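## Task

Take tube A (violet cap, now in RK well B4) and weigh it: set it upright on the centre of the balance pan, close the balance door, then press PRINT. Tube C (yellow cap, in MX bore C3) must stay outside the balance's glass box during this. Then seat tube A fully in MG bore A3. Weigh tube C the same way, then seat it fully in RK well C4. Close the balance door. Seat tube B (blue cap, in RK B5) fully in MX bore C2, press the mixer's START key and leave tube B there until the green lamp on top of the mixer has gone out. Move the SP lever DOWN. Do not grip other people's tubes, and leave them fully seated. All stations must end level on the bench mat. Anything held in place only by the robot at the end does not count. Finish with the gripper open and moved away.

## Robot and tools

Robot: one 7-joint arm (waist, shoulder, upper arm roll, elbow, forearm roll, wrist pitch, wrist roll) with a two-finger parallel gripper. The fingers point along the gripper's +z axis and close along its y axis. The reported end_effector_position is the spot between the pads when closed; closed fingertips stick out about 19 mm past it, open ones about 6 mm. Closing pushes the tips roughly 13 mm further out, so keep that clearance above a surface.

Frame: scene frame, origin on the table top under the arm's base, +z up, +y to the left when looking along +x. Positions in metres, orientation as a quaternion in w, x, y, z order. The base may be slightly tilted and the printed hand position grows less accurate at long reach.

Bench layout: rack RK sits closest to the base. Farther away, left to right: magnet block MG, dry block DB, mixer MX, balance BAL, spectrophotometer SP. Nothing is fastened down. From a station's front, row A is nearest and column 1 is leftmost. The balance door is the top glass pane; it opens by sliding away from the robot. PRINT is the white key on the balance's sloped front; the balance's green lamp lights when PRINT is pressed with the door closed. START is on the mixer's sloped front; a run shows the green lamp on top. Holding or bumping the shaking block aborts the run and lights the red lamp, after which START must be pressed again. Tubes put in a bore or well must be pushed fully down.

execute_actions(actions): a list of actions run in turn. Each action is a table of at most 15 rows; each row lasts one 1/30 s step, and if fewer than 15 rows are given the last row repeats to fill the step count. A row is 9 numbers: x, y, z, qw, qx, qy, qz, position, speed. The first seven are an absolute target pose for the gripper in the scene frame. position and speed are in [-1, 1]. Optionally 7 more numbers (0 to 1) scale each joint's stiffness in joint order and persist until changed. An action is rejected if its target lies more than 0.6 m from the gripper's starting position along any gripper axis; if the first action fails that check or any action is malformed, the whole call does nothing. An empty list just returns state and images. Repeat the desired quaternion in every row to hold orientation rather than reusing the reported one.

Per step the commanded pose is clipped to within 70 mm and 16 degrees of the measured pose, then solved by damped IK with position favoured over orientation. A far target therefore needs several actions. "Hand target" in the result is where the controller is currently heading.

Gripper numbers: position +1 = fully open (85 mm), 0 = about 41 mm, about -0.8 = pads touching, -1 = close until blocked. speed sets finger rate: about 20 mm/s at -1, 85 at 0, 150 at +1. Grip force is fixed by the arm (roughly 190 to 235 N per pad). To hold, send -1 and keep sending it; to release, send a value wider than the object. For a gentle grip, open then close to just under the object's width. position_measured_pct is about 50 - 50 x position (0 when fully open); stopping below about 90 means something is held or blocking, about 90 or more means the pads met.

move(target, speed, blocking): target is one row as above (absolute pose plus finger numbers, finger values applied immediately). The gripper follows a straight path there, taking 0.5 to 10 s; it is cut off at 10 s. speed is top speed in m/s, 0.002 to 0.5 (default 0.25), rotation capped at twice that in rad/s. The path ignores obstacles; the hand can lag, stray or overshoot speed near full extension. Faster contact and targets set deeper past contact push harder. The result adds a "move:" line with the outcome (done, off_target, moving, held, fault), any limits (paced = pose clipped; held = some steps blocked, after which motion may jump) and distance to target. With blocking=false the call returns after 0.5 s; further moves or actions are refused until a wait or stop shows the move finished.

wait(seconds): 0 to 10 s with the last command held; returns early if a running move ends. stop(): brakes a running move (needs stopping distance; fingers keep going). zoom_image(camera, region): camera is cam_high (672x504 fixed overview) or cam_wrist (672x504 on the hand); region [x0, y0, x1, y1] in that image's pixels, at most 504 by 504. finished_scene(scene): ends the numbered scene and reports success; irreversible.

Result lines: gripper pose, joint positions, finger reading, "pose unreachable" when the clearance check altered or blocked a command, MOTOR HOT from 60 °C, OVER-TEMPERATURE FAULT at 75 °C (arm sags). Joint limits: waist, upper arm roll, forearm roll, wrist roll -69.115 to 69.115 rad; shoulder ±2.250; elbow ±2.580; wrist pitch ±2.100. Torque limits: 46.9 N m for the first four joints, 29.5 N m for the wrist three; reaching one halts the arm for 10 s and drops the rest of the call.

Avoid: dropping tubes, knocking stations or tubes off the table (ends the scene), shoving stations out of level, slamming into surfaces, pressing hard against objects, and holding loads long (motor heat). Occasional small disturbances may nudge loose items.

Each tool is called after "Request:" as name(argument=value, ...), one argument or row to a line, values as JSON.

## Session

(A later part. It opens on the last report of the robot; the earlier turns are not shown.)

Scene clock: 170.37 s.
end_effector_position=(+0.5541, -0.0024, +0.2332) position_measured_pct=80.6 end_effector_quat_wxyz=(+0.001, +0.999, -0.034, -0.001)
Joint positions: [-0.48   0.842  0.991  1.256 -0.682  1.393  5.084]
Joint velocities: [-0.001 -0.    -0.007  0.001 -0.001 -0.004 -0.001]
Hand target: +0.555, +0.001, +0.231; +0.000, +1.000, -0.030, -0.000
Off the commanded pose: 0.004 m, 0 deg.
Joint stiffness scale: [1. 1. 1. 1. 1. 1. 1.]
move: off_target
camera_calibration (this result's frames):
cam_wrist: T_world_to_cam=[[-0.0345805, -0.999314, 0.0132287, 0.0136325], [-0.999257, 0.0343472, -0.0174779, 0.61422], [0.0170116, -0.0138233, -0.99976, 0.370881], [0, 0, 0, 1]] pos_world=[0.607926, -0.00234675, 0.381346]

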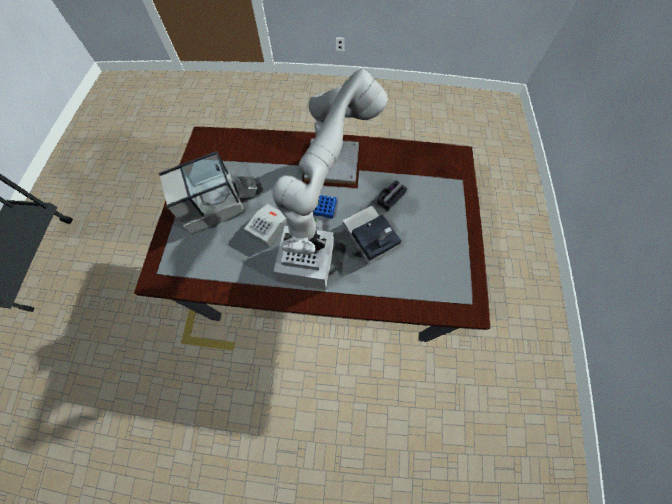

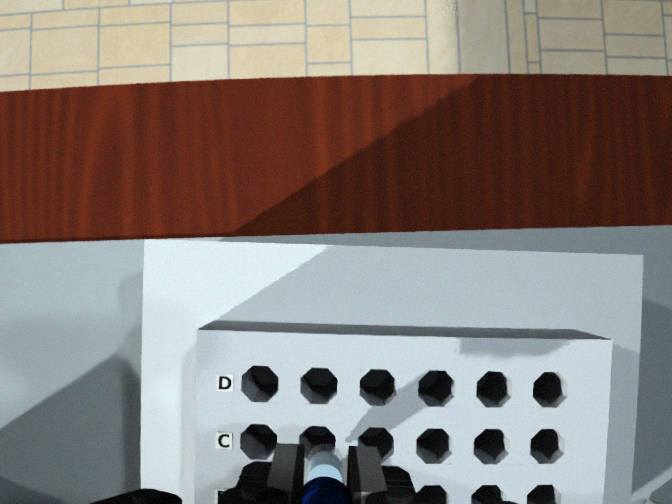

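Request:
move(
  target=[0.5577, 0.0025, 0.2295, 0, 0.9995, -0.0305, 0, -0.66, -0.5],
  speed=0.01,
)

Request:
zoom_image(
  camera="cam_wrist",
  region=[240, 370, 420, 504],
)

Scene clock: 171.67 s.
end_effector_position=(+0.5552, -0.0006, +0.2304) position_measured_pct=80.6 end_effector_quat_wxyz=(+0.002, +0.999, -0.032, -0.002)
Joint positions: [-0.48   0.848  0.988  1.252 -0.684  1.392  5.084]
Joint velocities: [-0.001  0.002  0.001 -0.001 -0.001  0.     0.   ]
Hand target: +0.558, +0.002, +0.230; +0.000, +1.000, -0.031, +0.000
Off the commanded pose: 0.004 m, 0 deg.
Joint stiffness scale: [1. 1. 1. 1. 1. 1. 1.]
move: off_target
camera_calibration (this result's frames):
cam_wrist: T_world_to_cam=[[-0.0307288, -0.999432, 0.0138046, 0.0131667], [-0.999427, 0.0305267, -0.0146156, 0.614593], [0.0141859, -0.0142458, -0.999798, 0.369721], [0, 0, 0, 1]] pos_world=[0.609401, -0.000335306, 0.378448]

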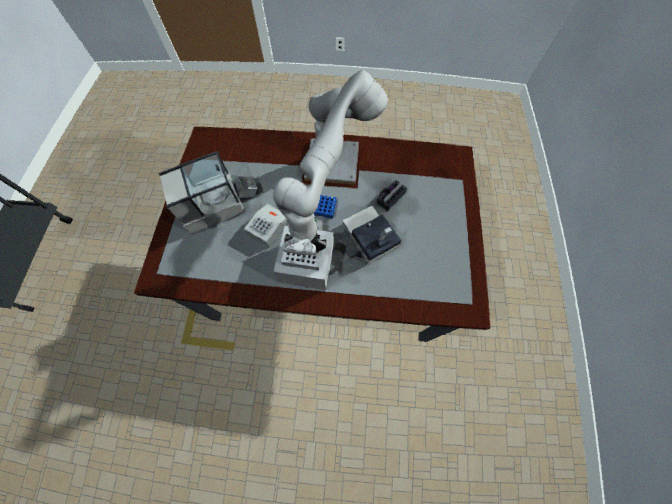

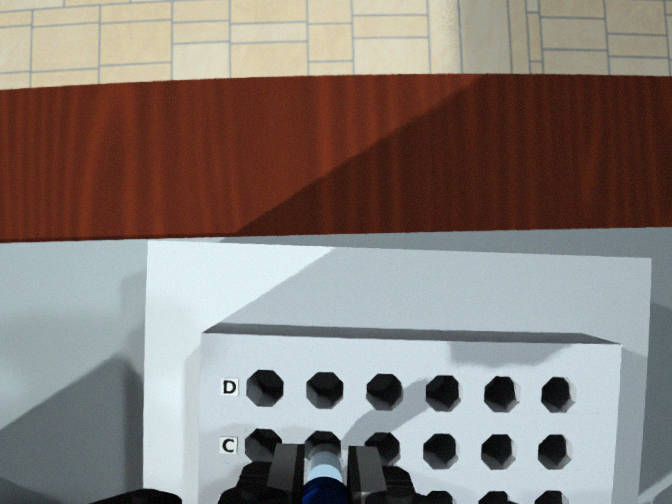

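Region (240, 370, 420, 504) of cam_wrist's 672x504 image, scaled by 2.800; it fills the top 375 rows of this view, and the rest is white.

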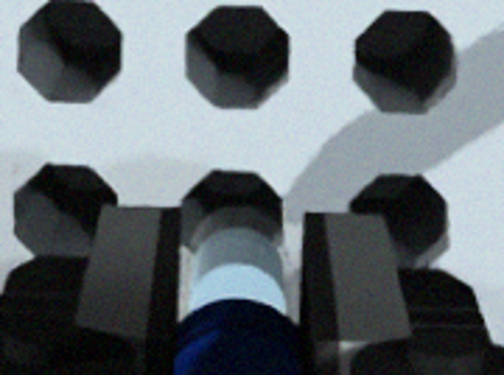

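Request:
move(
  target=[0.5595, 0.0030, 0.2295, 0, 0.9995, -0.0305, 0, -0.66, -0.5],
  speed=0.008,
)

Request:
zoom_image(
  camera="cam_wrist",
  region=[240, 370, 420, 504],
)

Scene clock: 172.90 s.
end_effector_position=(+0.5581, +0.0007, +0.2304) position_measured_pct=80.6 end_effector_quat_wxyz=(+0.002, +1.000, -0.030, -0.001)
Joint positions: [-0.48   0.852  0.988  1.244 -0.686  1.392  5.084]
Joint velocities: [-0.002  0.003 -0.    -0.001 -0.001 -0.     0.   ]
Hand target: +0.560, +0.003, +0.229; +0.000, +1.000, -0.031, +0.000
Off the commanded pose: 0.003 m, 0 deg.
Joint stiffness scale: [1. 1. 1. 1. 1. 1. 1.]
move: done
camera_calibration (this result's frames):
cam_wrist: T_world_to_cam=[[-0.0260171, -0.999546, 0.0152097, 0.0116312], [-0.999504, 0.0257402, -0.0181208, 0.618319], [0.017721, -0.0156736, -0.99972, 0.367638], [0, 0, 0, 1]] pos_world=[0.611801, 0.00147245, 0.378563]

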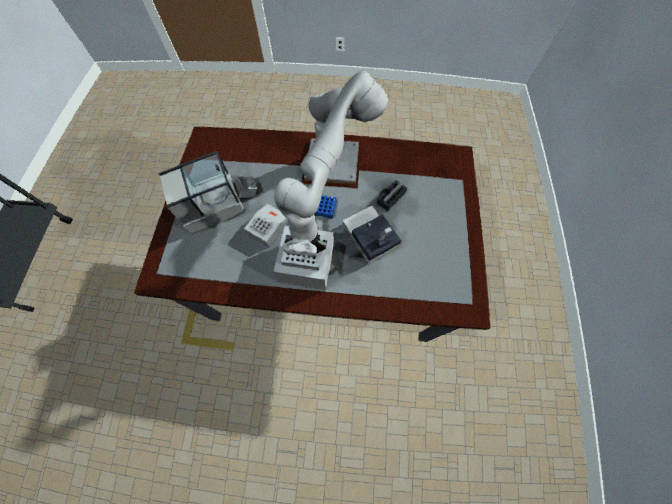

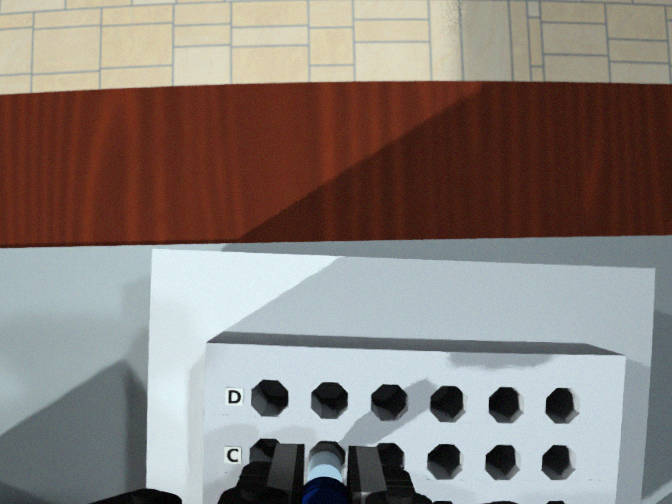

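Region (240, 370, 420, 504) of cam_wrist's 672x504 image, scaled by 2.800; it fills the top 375 rows of this view, and the rest is white.

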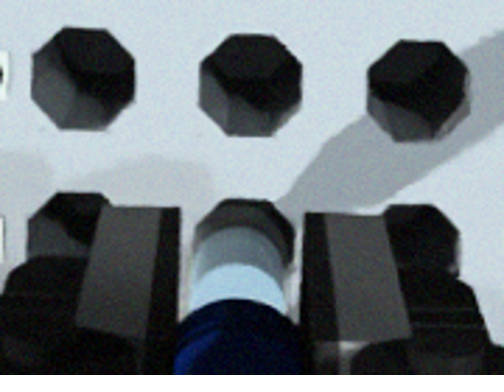

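Request:
move(
  target=[0.5580, 0.0028, 0.2245, 0, 0.9995, -0.0305, 0, -0.66, -0.5],
  speed=0.006,
)

Request:
zoom_image(
  camera="cam_wrist",
  region=[240, 370, 420, 504],
)

Scene clock: 174.53 s.
end_effector_position=(+0.5571, +0.0002, +0.2267) position_measured_pct=80.6 end_effector_quat_wxyz=(+0.002, +0.999, -0.032, -0.001)
Joint positions: [-0.48   0.854  0.985  1.254 -0.688  1.383  5.084]
Joint velocities: [-0.001 -0.    -0.002  0.    -0.    -0.002  0.   ]
Hand target: +0.558, +0.003, +0.225; +0.000, +1.000, -0.030, -0.000
Off the commanded pose: 0.004 m, 0 deg.
Joint stiffness scale: [1. 1. 1. 1. 1. 1. 1.]
move: off_target
camera_calibration (this result's frames):
cam_wrist: T_world_to_cam=[[-0.0304952, -0.999433, 0.0142576, 0.0138602], [-0.999394, 0.0302481, -0.0172366, 0.617018], [0.0167955, -0.0147745, -0.99975, 0.364544], [0, 0, 0, 1]] pos_world=[0.610944, 0.000574645, 0.37489]

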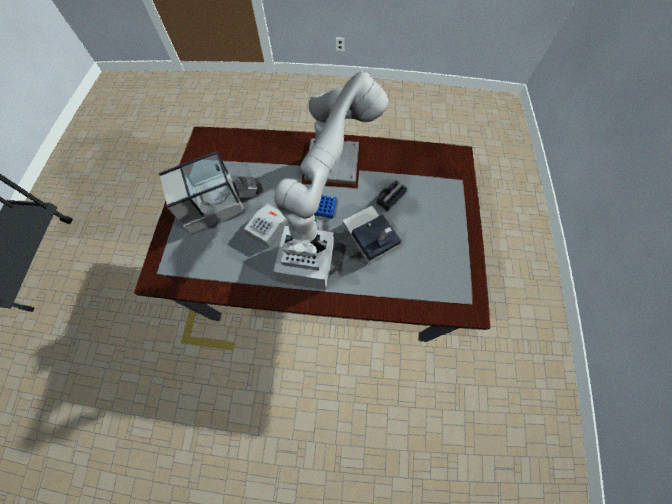

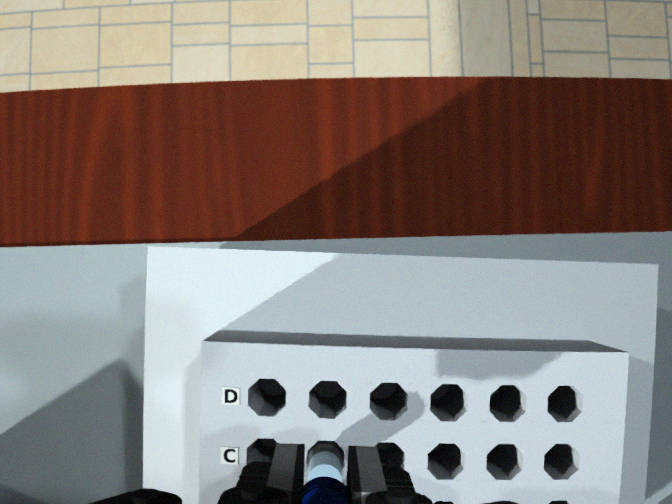

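Region (240, 370, 420, 504) of cam_wrist's 672x504 image, scaled by 2.800; it fills the top 375 rows of this view, and the rest is white.

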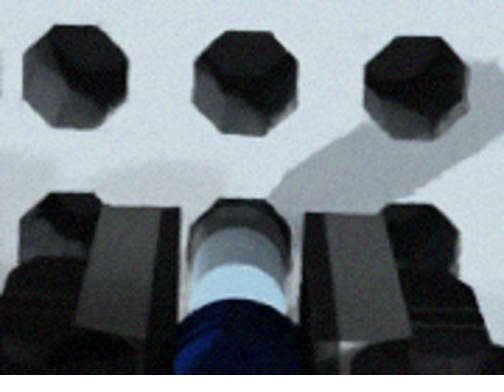

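Request:
move(
  target=[0.5580, 0.0015, 0.1925, 0, 0.9995, -0.0305, 0, -0.66, -0.5],
  speed=0.014,
)

Scene clock: 177.57 s.
end_effector_position=(+0.5573, +0.0005, +0.1951) position_measured_pct=80.6 end_effector_quat_wxyz=(+0.003, +1.000, -0.031, -0.001)
Joint positions: [-0.479  0.879  0.951  1.307 -0.7    1.305  5.101]
Joint velocities: [ 0.002  0.    -0.003  0.002  0.    -0.003 -0.   ]
Hand target: +0.558, +0.001, +0.193; +0.000, +1.000, -0.030, -0.000
Off the commanded pose: 0.003 m, 0 deg.
Joint stiffness scale: [1. 1. 1. 1. 1. 1. 1.]
move: done
camera_calibration (this result's frames):
cam_wrist: T_world_to_cam=[[-0.028532, -0.999457, 0.0164533, 0.0131472], [-0.999438, 0.0282342, -0.0180528, 0.616779], [0.0175785, -0.0169592, -0.999702, 0.332508], [0, 0, 0, 1]] pos_world=[0.610963, 0.00136487, 0.343327]

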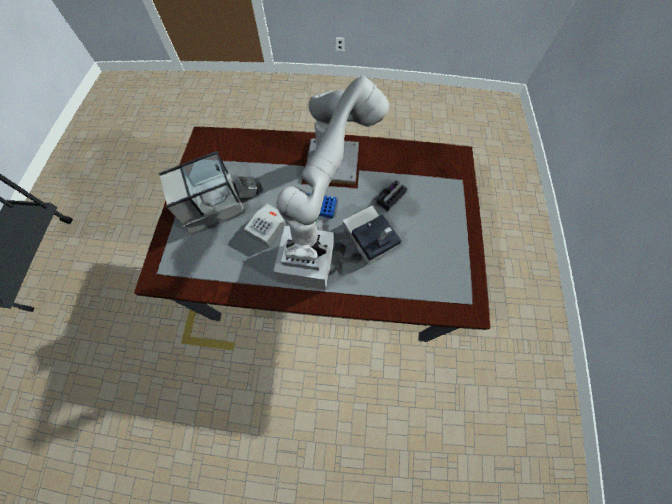

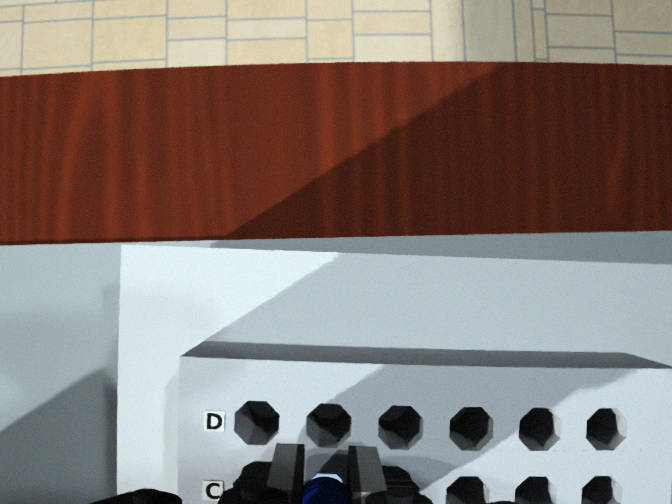

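Request:
move(
  target=[0.5580, 0.0015, 0.1905, 0, 0.9995, -0.0305, 0, -0.66, -0.5],
  speed=0.006,
)

Scene clock: 178.70 s.
end_effector_position=(+0.5575, +0.0005, +0.1945) position_measured_pct=80.6 end_effector_quat_wxyz=(+0.003, +1.000, -0.031, -0.000)
Joint positions: [-0.479  0.88   0.95   1.308 -0.7    1.303  5.101]
Joint velocities: [ 0.001  0.     0.001 -0.001 -0.001  0.     0.   ]
Hand target: +0.558, +0.001, +0.191; +0.000, +1.000, -0.031, -0.000
Off the commanded pose: 0.004 m, 0 deg.
Joint stiffness scale: [1. 1. 1. 1. 1. 1. 1.]
move: off_target
camera_calibration (this result's frames):
cam_wrist: T_world_to_cam=[[-0.028492, -0.99946, 0.0163644, 0.0130805], [-0.999419, 0.0281772, -0.0191588, 0.617256], [0.0186874, -0.0169008, -0.999683, 0.331259], [0, 0, 0, 1]] pos_world=[0.61108, 0.00127941, 0.342766]

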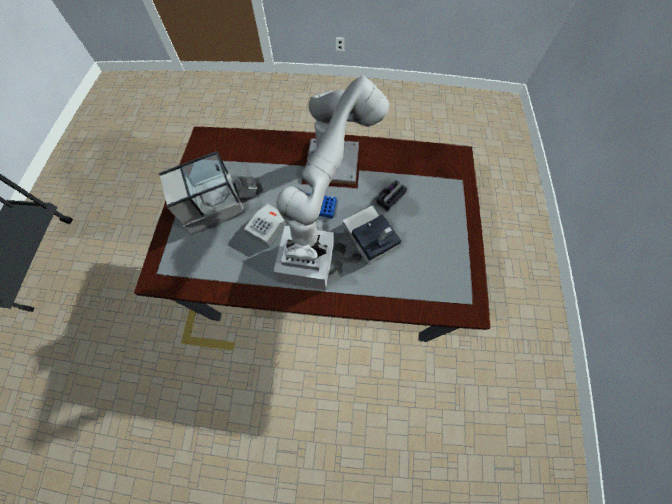

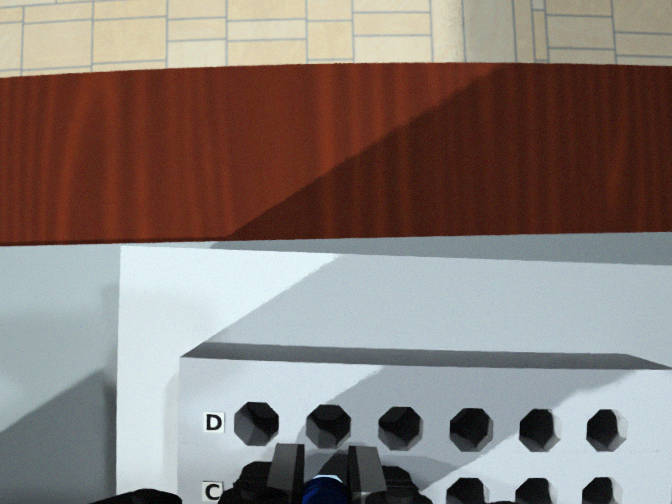

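Request:
move(
  target=[0.5577, 0.0008, 0.1945, 0, 0.9995, -0.0305, 0, -0.3, -0.5],
  speed=0.01,
)

Request:
move(
  target=[0.5577, -0.0015, 0.24, 0, 0.9995, -0.0305, 0, -0.3, -0.5],
  speed=0.06,
)

Request:
move(
  target=[0.3645, -0.0155, 0.255, 0, 0.9995, -0.0305, 0, -1, 0.5],
  speed=0.25,
)

Scene clock: 179.80 s.
end_effector_position=(+0.5576, +0.0005, +0.1946) position_measured_pct=65.1 end_effector_quat_wxyz=(+0.003, +1.000, -0.031, +0.000)
Joint positions: [-0.479  0.879  0.95   1.308 -0.7    1.303  5.101]
Joint velocities: [-0.    -0.     0.001  0.001 -0.    -0.     0.   ]
Hand target: +0.558, +0.001, +0.195; +0.000, +1.000, -0.030, +0.000
Off the commanded pose: 0.000 m, 0 deg.
Joint stiffness scale: [1. 1. 1. 1. 1. 1. 1.]
move: done
camera_calibration (this result's frames):
cam_wrist: T_world_to_cam=[[-0.0285211, -0.999462, 0.016223, 0.0131144], [-0.999414, 0.028205, -0.0193892, 0.617328], [0.0189212, -0.0167665, -0.99968, 0.331257], [0, 0, 0, 1]] pos_world=[0.611073, 0.00124957, 0.342908]

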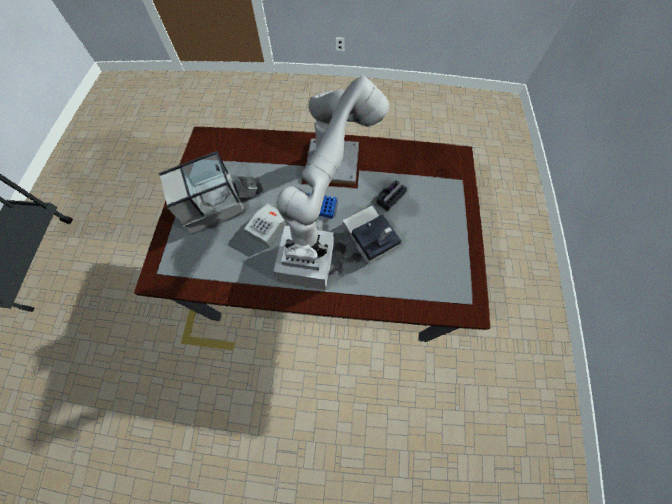

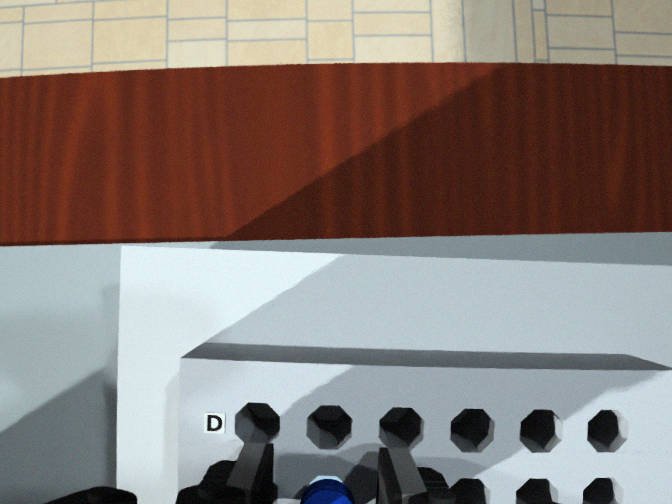

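Scene clock: 180.90 s.
end_effector_position=(+0.5586, +0.0017, +0.2377) position_measured_pct=65.1 end_effector_quat_wxyz=(-0.001, +1.000, -0.027, +0.001)
Joint positions: [-0.475  0.842  0.984  1.232 -0.682  1.406  5.085]
Joint velocities: [-0.001  0.     0.005 -0.002 -0.     0.003 -0.   ]
Hand target: +0.558, -0.001, +0.240; -0.000, +1.000, -0.031, +0.000
Off the commanded pose: 0.004 m, 0 deg.
Joint stiffness scale: [1. 1. 1. 1. 1. 1. 1.]
move: off_target
camera_calibration (this result's frames):
cam_wrist: T_world_to_cam=[[-0.0189282, -0.999786, 0.00830134, 0.0101982], [-0.999611, 0.0187535, -0.0206348, 0.619546], [0.0204747, -0.00868869, -0.999753, 0.373463], [0, 0, 0, 1]] pos_world=[0.611852, 0.00182223, 0.38607]

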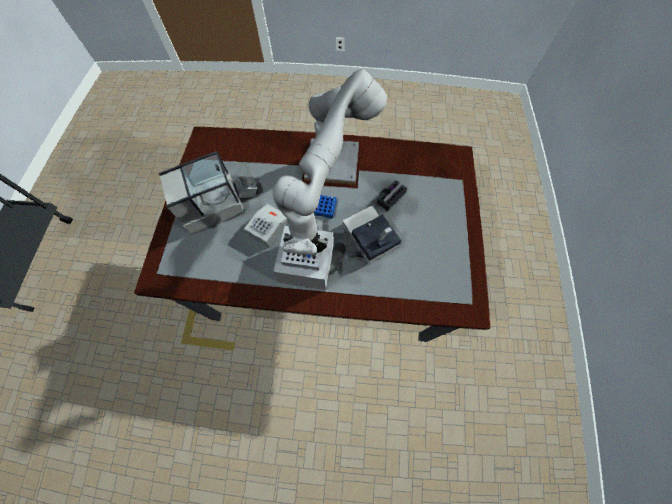

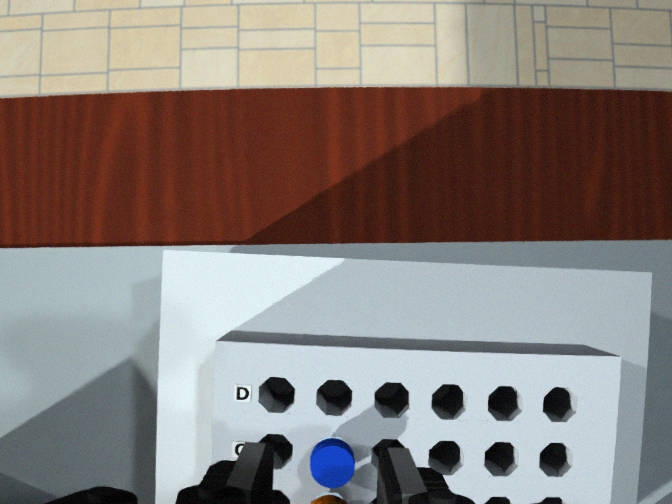

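Scene clock: 182.37 s.
end_effector_position=(+0.3643, -0.0140, +0.2553) position_measured_pct=91.7 end_effector_quat_wxyz=(-0.001, +1.000, -0.029, -0.002)
Joint positions: [-0.881  0.447  1.237  1.888 -0.464  1.151  5.161]
Joint velocities: [-0.011  0.     0.009 -0.     0.    -0.     0.   ]
Hand target: +0.364, -0.015, +0.255; +0.000, +1.000, -0.030, -0.000
Off the commanded pose: 0.002 m, 0 deg.
Joint stiffness scale: [1. 1. 1. 1. 1. 1. 1.]
move: done
camera_calibration (this result's frames):
cam_wrist: T_world_to_cam=[[-0.023537, -0.999694, 0.0076035, -0.0074925], [-0.999601, 0.0234147, -0.0157925, 0.424822], [0.0156097, -0.00797218, -0.999846, 0.396703], [0, 0, 0, 1]] pos_world=[0.418284, -0.0142747, 0.403408]

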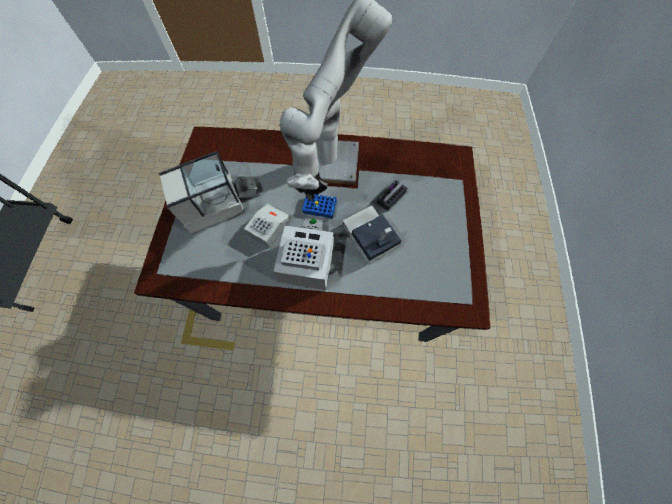

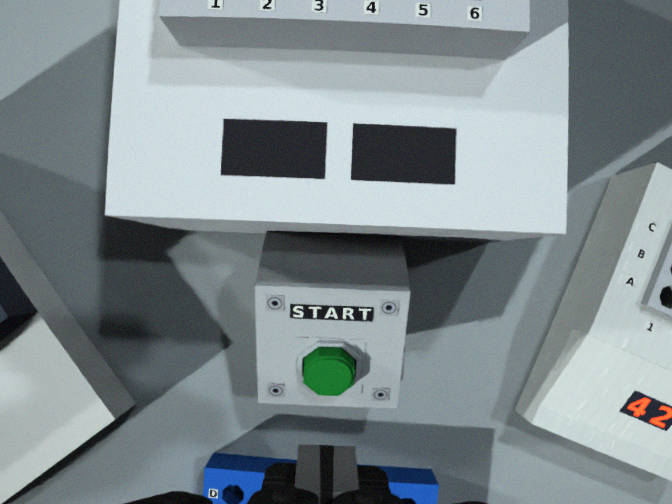

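Matches the PRINT view. Press.

Request:
move(
  target=[0.3645, -0.0155, 0.10, 0, 0.9995, -0.0305, 0, -1, 0.5],
  speed=0.18,
)

Request:
move(
  target=[0.3645, -0.0155, 0.088, 0, 0.9995, -0.0305, 0, -1, 0.5],
  speed=0.015,
)

Request:
move(
  target=[0.3645, -0.0155, 0.104, 0, 0.9995, -0.0305, 0, -1, 0.5],
  speed=0.03,
)

Request:
move(
  target=[0.33, 0.13, 0.33, 0, 0.9613, 0.2756, 0, -1, 0.5],
  speed=0.25,
)

Scene clock: 184.23 s.
end_effector_position=(+0.3643, -0.0140, +0.1018) position_measured_pct=91.7 end_effector_quat_wxyz=(-0.001, +1.000, -0.030, -0.000)
Joint positions: [-0.63   0.696  0.922  2.113 -0.837  0.761  5.473]
Joint velocities: [ 0.006  0.003 -0.003  0.    -0.    -0.001 -0.001]
Hand target: +0.364, -0.015, +0.100; -0.001, +1.000, -0.030, -0.000
Off the commanded pose: 0.002 m, 0 deg.
Joint stiffness scale: [1. 1. 1. 1. 1. 1. 1.]
move: done
camera_calibration (this result's frames):
cam_wrist: T_world_to_cam=[[-0.0250215, -0.999653, 0.00818616, -0.00583042], [-0.999525, 0.0248691, -0.0182174, 0.42263], [0.0180075, -0.00863809, -0.999801, 0.242313], [0, 0, 0, 1]] pos_world=[0.41792, -0.0142457, 0.250012]

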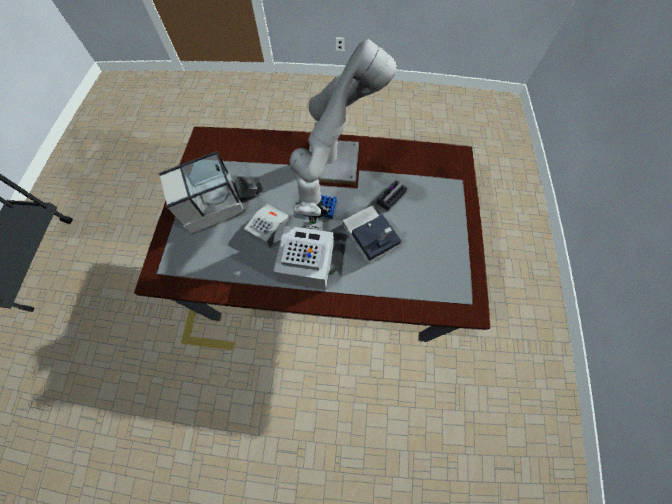

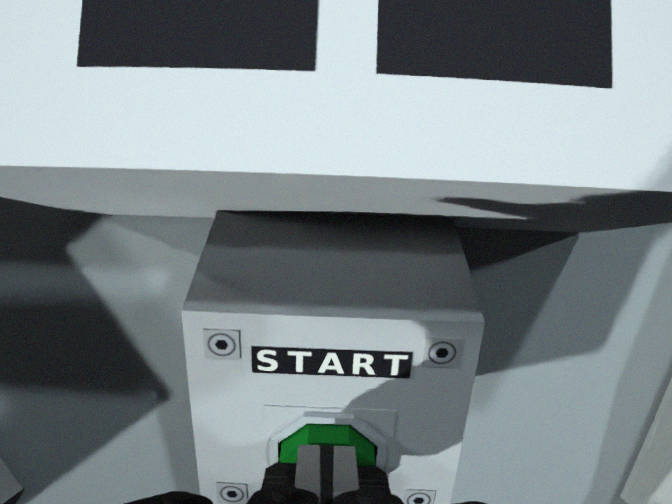

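Scene clock: 185.37 s.
end_effector_position=(+0.3654, -0.0135, +0.0918) position_measured_pct=91.7 end_effector_quat_wxyz=(-0.003, +1.000, -0.030, +0.001)
Joint positions: [-0.61   0.714  0.893  2.121 -0.872  0.736  5.501]
Joint velocities: [ 0.001 -0.    -0.     0.001 -0.004  0.     0.006]
Hand target: +0.364, -0.015, +0.088; -0.000, +1.000, -0.030, -0.000
Off the commanded pose: 0.004 m, 0 deg.
Joint stiffness scale: [1. 1. 1. 1. 1. 1. 1.]
move: off_target
camera_calibration (this result's frames):
cam_wrist: T_world_to_cam=[[-0.0251245, -0.999672, 0.00500872, -0.00486246], [-0.99946, 0.0250123, -0.0213232, 0.423836], [0.0211909, -0.00554175, -0.99976, 0.23115], [0, 0, 0, 1]] pos_world=[0.418587, -0.014181, 0.240156]

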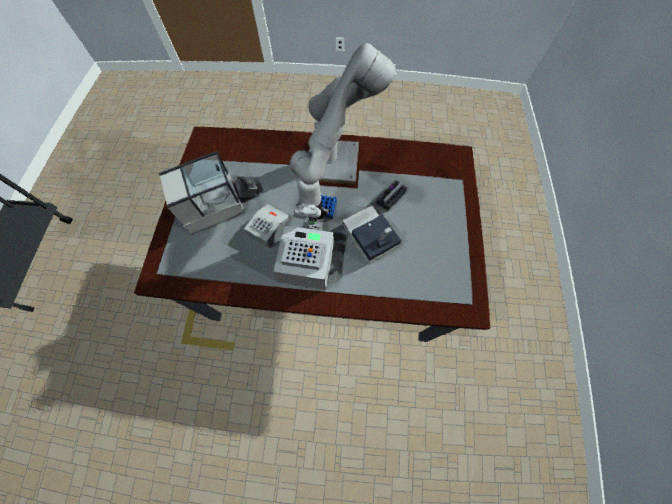

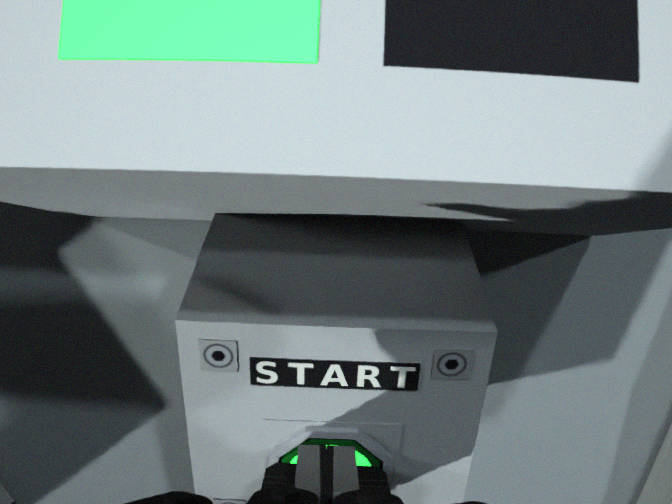

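Scene clock: 186.13 s.
end_effector_position=(+0.3642, -0.0167, +0.1025) position_measured_pct=91.7 end_effector_quat_wxyz=(+0.001, +1.000, -0.031, +0.000)
Joint positions: [-0.63   0.697  0.929  2.114 -0.837  0.761  5.476]
Joint velocities: [-0.006 -0.002  0.002 -0.001 -0.     0.002 -0.   ]
Hand target: +0.365, -0.016, +0.104; +0.000, +1.000, -0.031, +0.000
Off the commanded pose: 0.002 m, 0 deg.
Joint stiffness scale: [1. 1. 1. 1. 1. 1. 1.]
move: done
camera_calibration (this result's frames):
cam_wrist: T_world_to_cam=[[-0.0281362, -0.999536, 0.0116951, -0.00775072], [-0.999411, 0.0278987, -0.0199925, 0.422819], [0.019657, -0.0122507, -0.999732, 0.242279], [0, 0, 0, 1]] pos_world=[0.417589, -0.0165751, 0.250758]

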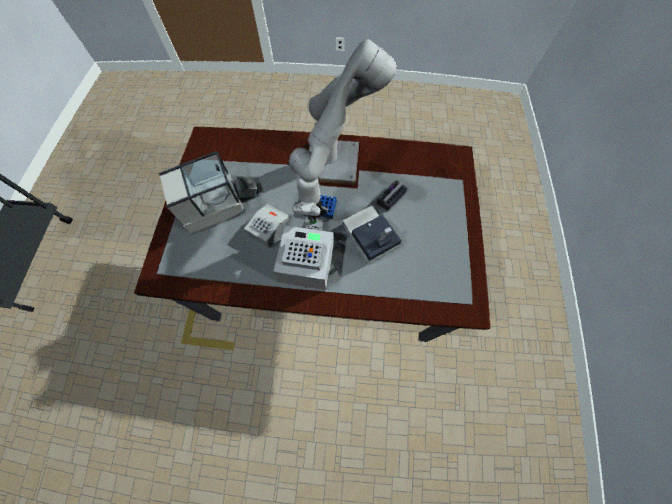

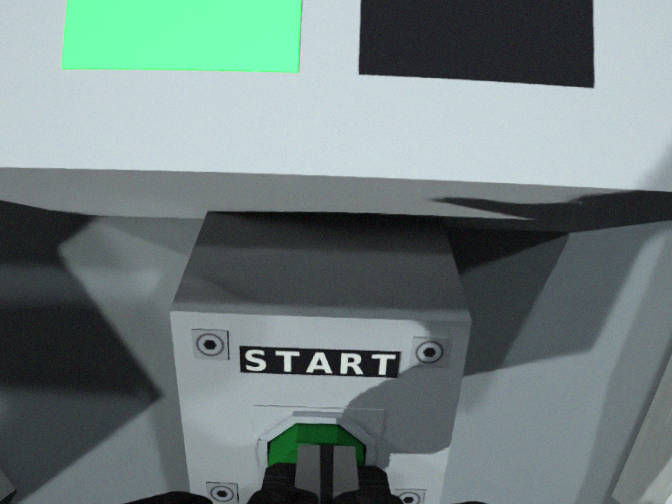

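Scene clock: 188.03 s.
end_effector_position=(+0.3326, +0.1289, +0.3284) position_measured_pct=91.7 end_effector_quat_wxyz=(+0.002, +0.961, +0.275, +0.001)
Joint positions: [-1.335  0.239  1.149  1.75  -0.224  1.301  5.113]
Joint velocities: [-0.008 -0.001  0.001 -0.001 -0.     0.     0.001]
Hand target: +0.332, +0.129, +0.330; +0.003, +0.961, +0.275, +0.000
Off the commanded pose: 0.003 m, 0 deg.
Joint stiffness scale: [1. 1. 1. 1. 1. 1. 1.]
move: done
camera_calibration (this result's frames):
cam_wrist: T_world_to_cam=[[0.557832, -0.829828, 0.0144242, -0.0834046], [-0.829563, -0.558019, -0.0209637, 0.41099], [0.0254453, -0.000271546, -0.999676, 0.467042], [0, 0, 0, 1]] pos_world=[0.375584, 0.160255, 0.47671]

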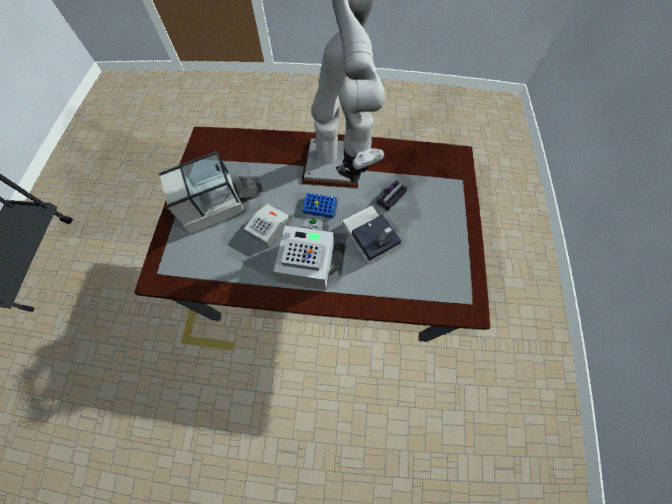

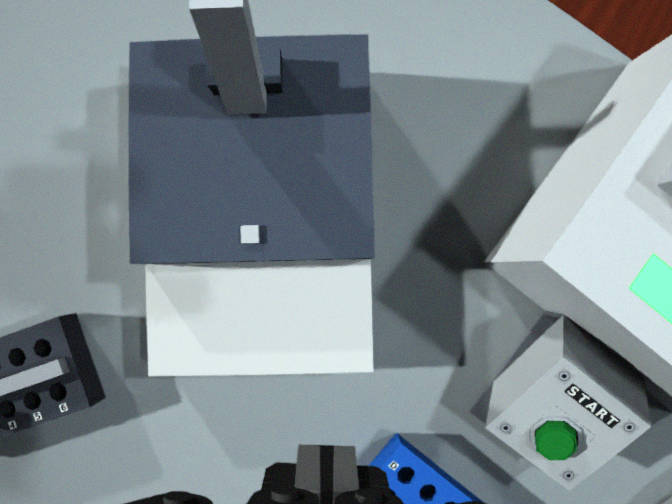

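Request:
execute_actions(
  actions=[],
)

Scene clock: 188.80 s.
end_effector_position=(+0.3324, +0.1292, +0.3284) position_measured_pct=91.7 end_effector_quat_wxyz=(+0.002, +0.961, +0.276, +0.001)
Joint positions: [-1.336  0.239  1.149  1.75  -0.224  1.301  5.113]
Joint velocities: [-0.    -0.     0.001 -0.001 -0.     0.     0.   ]
Hand target: +0.332, +0.129, +0.330; +0.003, +0.961, +0.275, +0.000
Off the commanded pose: 0.003 m, 0 deg.
Joint stiffness scale: [1. 1. 1. 1. 1. 1. 1.]
camera_calibration (this result's frames):
cam_wrist: T_world_to_cam=[[0.55862, -0.829299, 0.0143612, -0.0833816], [-0.829033, -0.558804, -0.0210083, 0.411], [0.0254473, -0.000170252, -0.999676, 0.467048], [0, 0, 0, 1]] pos_world=[0.375426, 0.1606, 0.476729]

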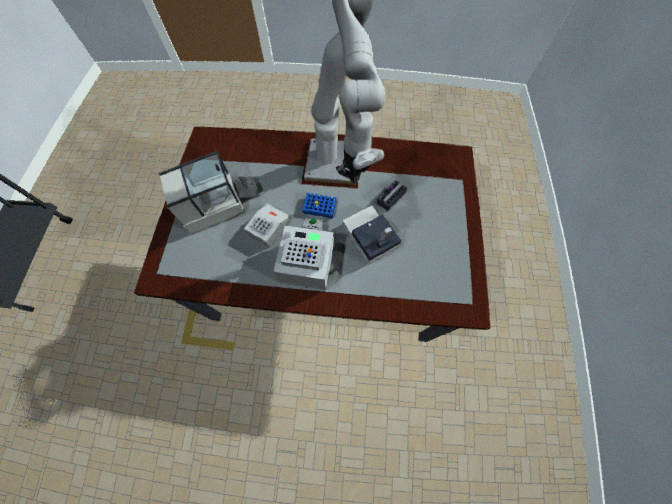

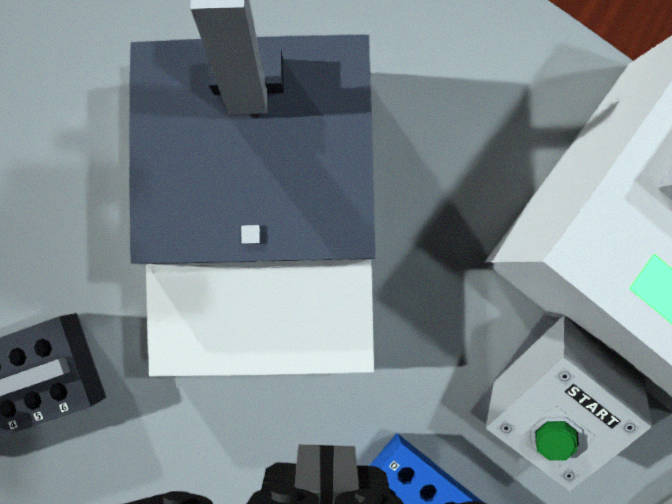

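Request:
move(
  target=[0.435, 0.255, 0.30, 0, 0.8829, -0.4695, 0, 1, 1],
  speed=0.4,
)

Scene clock: 192.53 s.
end_effector_position=(+0.4358, +0.2542, +0.3005) position_measured_pct=0.0 end_effector_quat_wxyz=(-0.001, +0.884, -0.468, +0.003)
Joint positions: [-1.153  0.76   1.241  1.333 -0.71   1.524  3.734]
Joint velocities: [ 0.005  0.005 -0.001 -0.001  0.001  0.001 -0.001]
Hand target: +0.435, +0.255, +0.300; -0.000, +0.882, -0.471, -0.000
Off the commanded pose: 0.001 m, 0 deg.
Joint stiffness scale: [1. 1. 1. 1. 1. 1. 1.]
move: done
camera_calibration (this result's frames):
cam_wrist: T_world_to_cam=[[-0.807016, -0.590492, 0.00665878, 0.499704], [-0.590473, 0.806733, -0.0228767, 0.115472], [0.00813663, -0.0223937, -0.999716, 0.449733], [0, 0, 0, 1]] pos_world=[0.467793, 0.211987, 0.448919]

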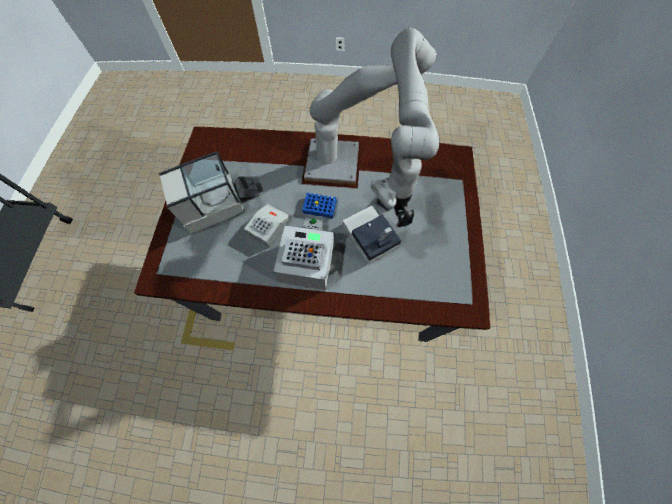

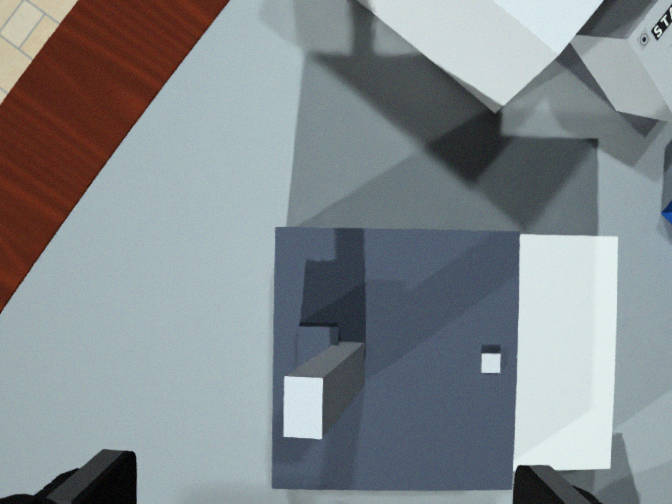

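Request:
move(
  target=[0.4387, 0.2587, 0.235, 0, 0.8829, -0.4695, 0, 0, 1],
  speed=0.2,
)

Scene clock: 195.13 s.
end_effector_position=(+0.4374, +0.2588, +0.2373) position_measured_pct=49.6 end_effector_quat_wxyz=(+0.001, +0.883, -0.470, +0.000)
Joint positions: [-1.153  0.825  1.186  1.442 -0.763  1.389  3.77 ]
Joint velocities: [ 0.002  0.003 -0.     0.     0.001 -0.001  0.001]
Hand target: +0.438, +0.259, +0.235; +0.000, +0.883, -0.469, -0.000
Off the commanded pose: 0.003 m, 0 deg.
Joint stiffness scale: [1. 1. 1. 1. 1. 1. 1.]
move: done
camera_calibration (this result's frames):
cam_wrist: T_world_to_cam=[[-0.809699, -0.586707, 0.0126992, 0.502877], [-0.586841, 0.80943, -0.0209764, 0.108482], [0.00202791, -0.0244369, -0.999699, 0.389882], [0, 0, 0, 1]] pos_world=[0.470051, 0.216761, 0.385655]

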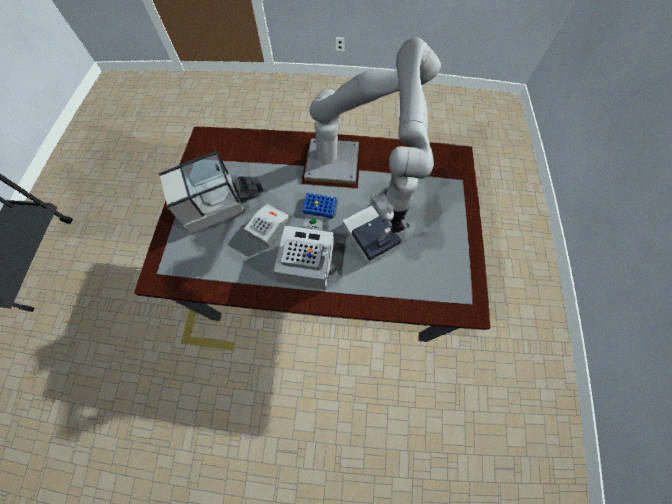

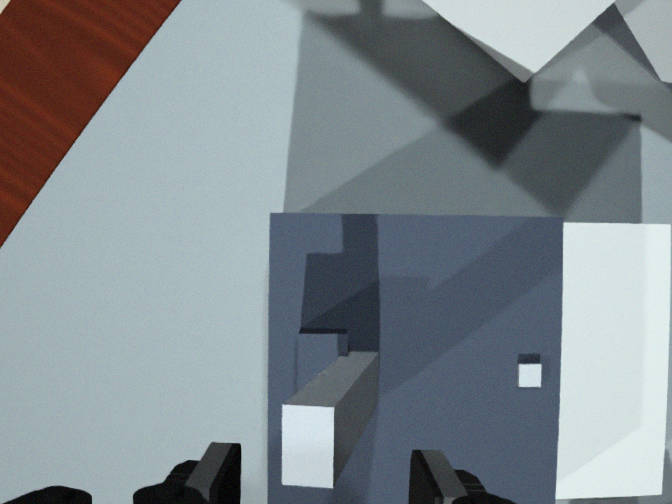

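Request:
move(
  target=[0.4402, 0.2549, 0.192, 0, 0.8829, -0.4695, 0, 0, 1],
  speed=0.1,
)

Request:
move(
  target=[0.4149, 0.2370, 0.19, 0, 0.8829, -0.4695, 0, 0, 1],
  speed=0.03,
)

Scene clock: 196.70 s.
end_effector_position=(+0.4389, +0.2553, +0.1943) position_measured_pct=49.6 end_effector_quat_wxyz=(+0.001, +0.883, -0.470, +0.000)
Joint positions: [-1.14   0.87   1.144  1.514 -0.807  1.294  3.816]
Joint velocities: [ 0.003  0.002 -0.    -0.001 -0.001 -0.001  0.001]
Hand target: +0.440, +0.255, +0.192; +0.000, +0.883, -0.469, -0.000
Off the commanded pose: 0.003 m, 0 deg.
Joint stiffness scale: [1. 1. 1. 1. 1. 1. 1.]
move: done
camera_calibration (this result's frames):
cam_wrist: T_world_to_cam=[[-0.809438, -0.587065, 0.0128196, 0.502615], [-0.587202, 0.809172, -0.0208375, 0.111527], [0.00185968, -0.0243943, -0.999701, 0.346834], [0, 0, 0, 1]] pos_world=[0.47168, 0.213283, 0.342611]

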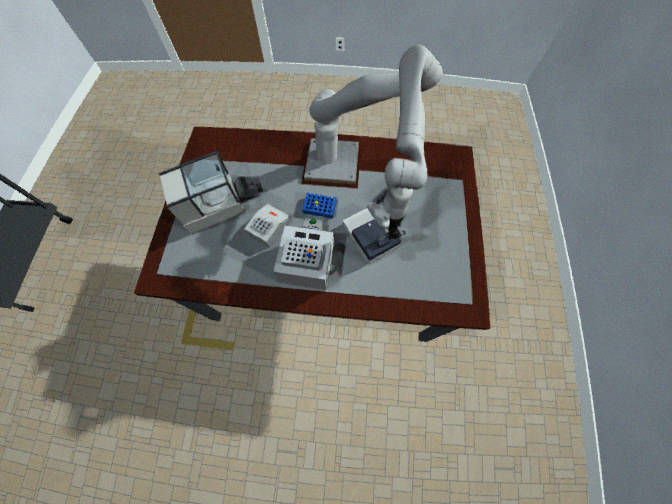

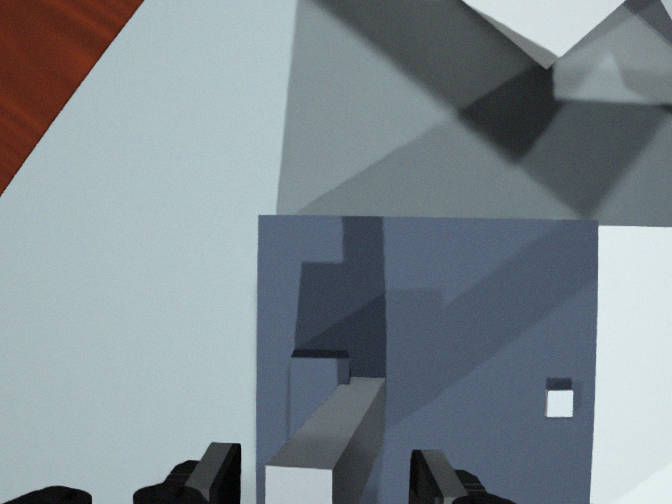

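Scene clock: 198.00 s.
end_effector_position=(+0.4143, +0.2384, +0.1891) position_measured_pct=49.6 end_effector_quat_wxyz=(-0.000, +0.881, -0.472, -0.004)
Joint positions: [-1.18   0.829  1.161  1.632 -0.804  1.241  3.859]
Joint velocities: [-0.005 -0.004  0.     0.002  0.    -0.002  0.001]
Hand target: +0.415, +0.237, +0.190; +0.000, +0.883, -0.469, -0.000
Off the commanded pose: 0.002 m, 1 deg.
Joint stiffness scale: [1. 1. 1. 1. 1. 1. 1.]
move: done
camera_calibration (this result's frames):
cam_wrist: T_world_to_cam=[[-0.813247, -0.58177, 0.0131971, 0.473031], [-0.581908, 0.813165, -0.0121082, 0.105793], [-0.00368726, -0.0175264, -0.99984, 0.342036], [0, 0, 0, 1]] pos_world=[0.447514, 0.195163, 0.33702]

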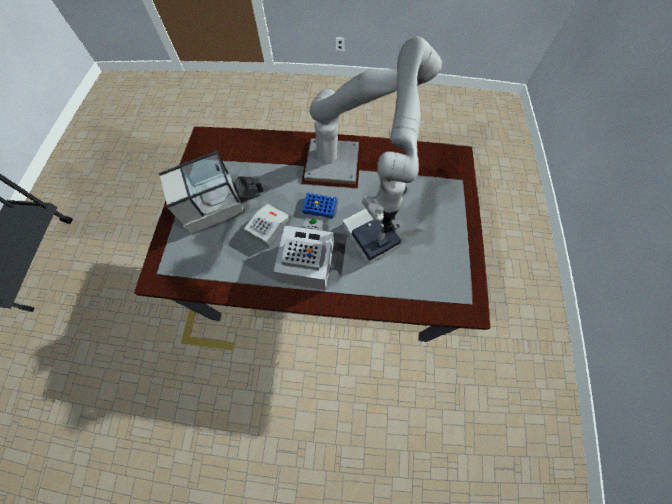

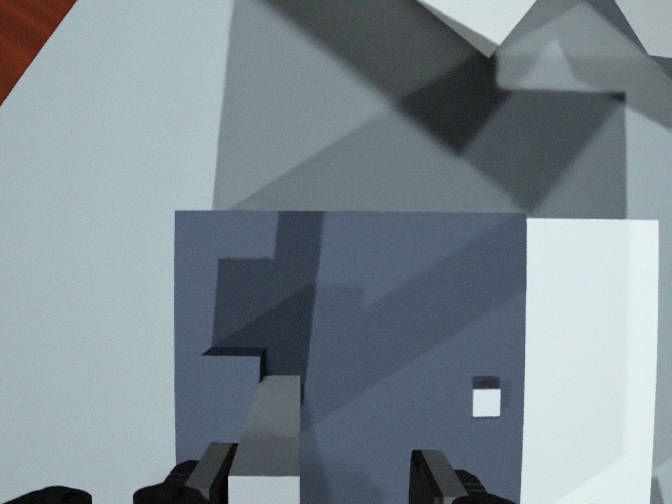

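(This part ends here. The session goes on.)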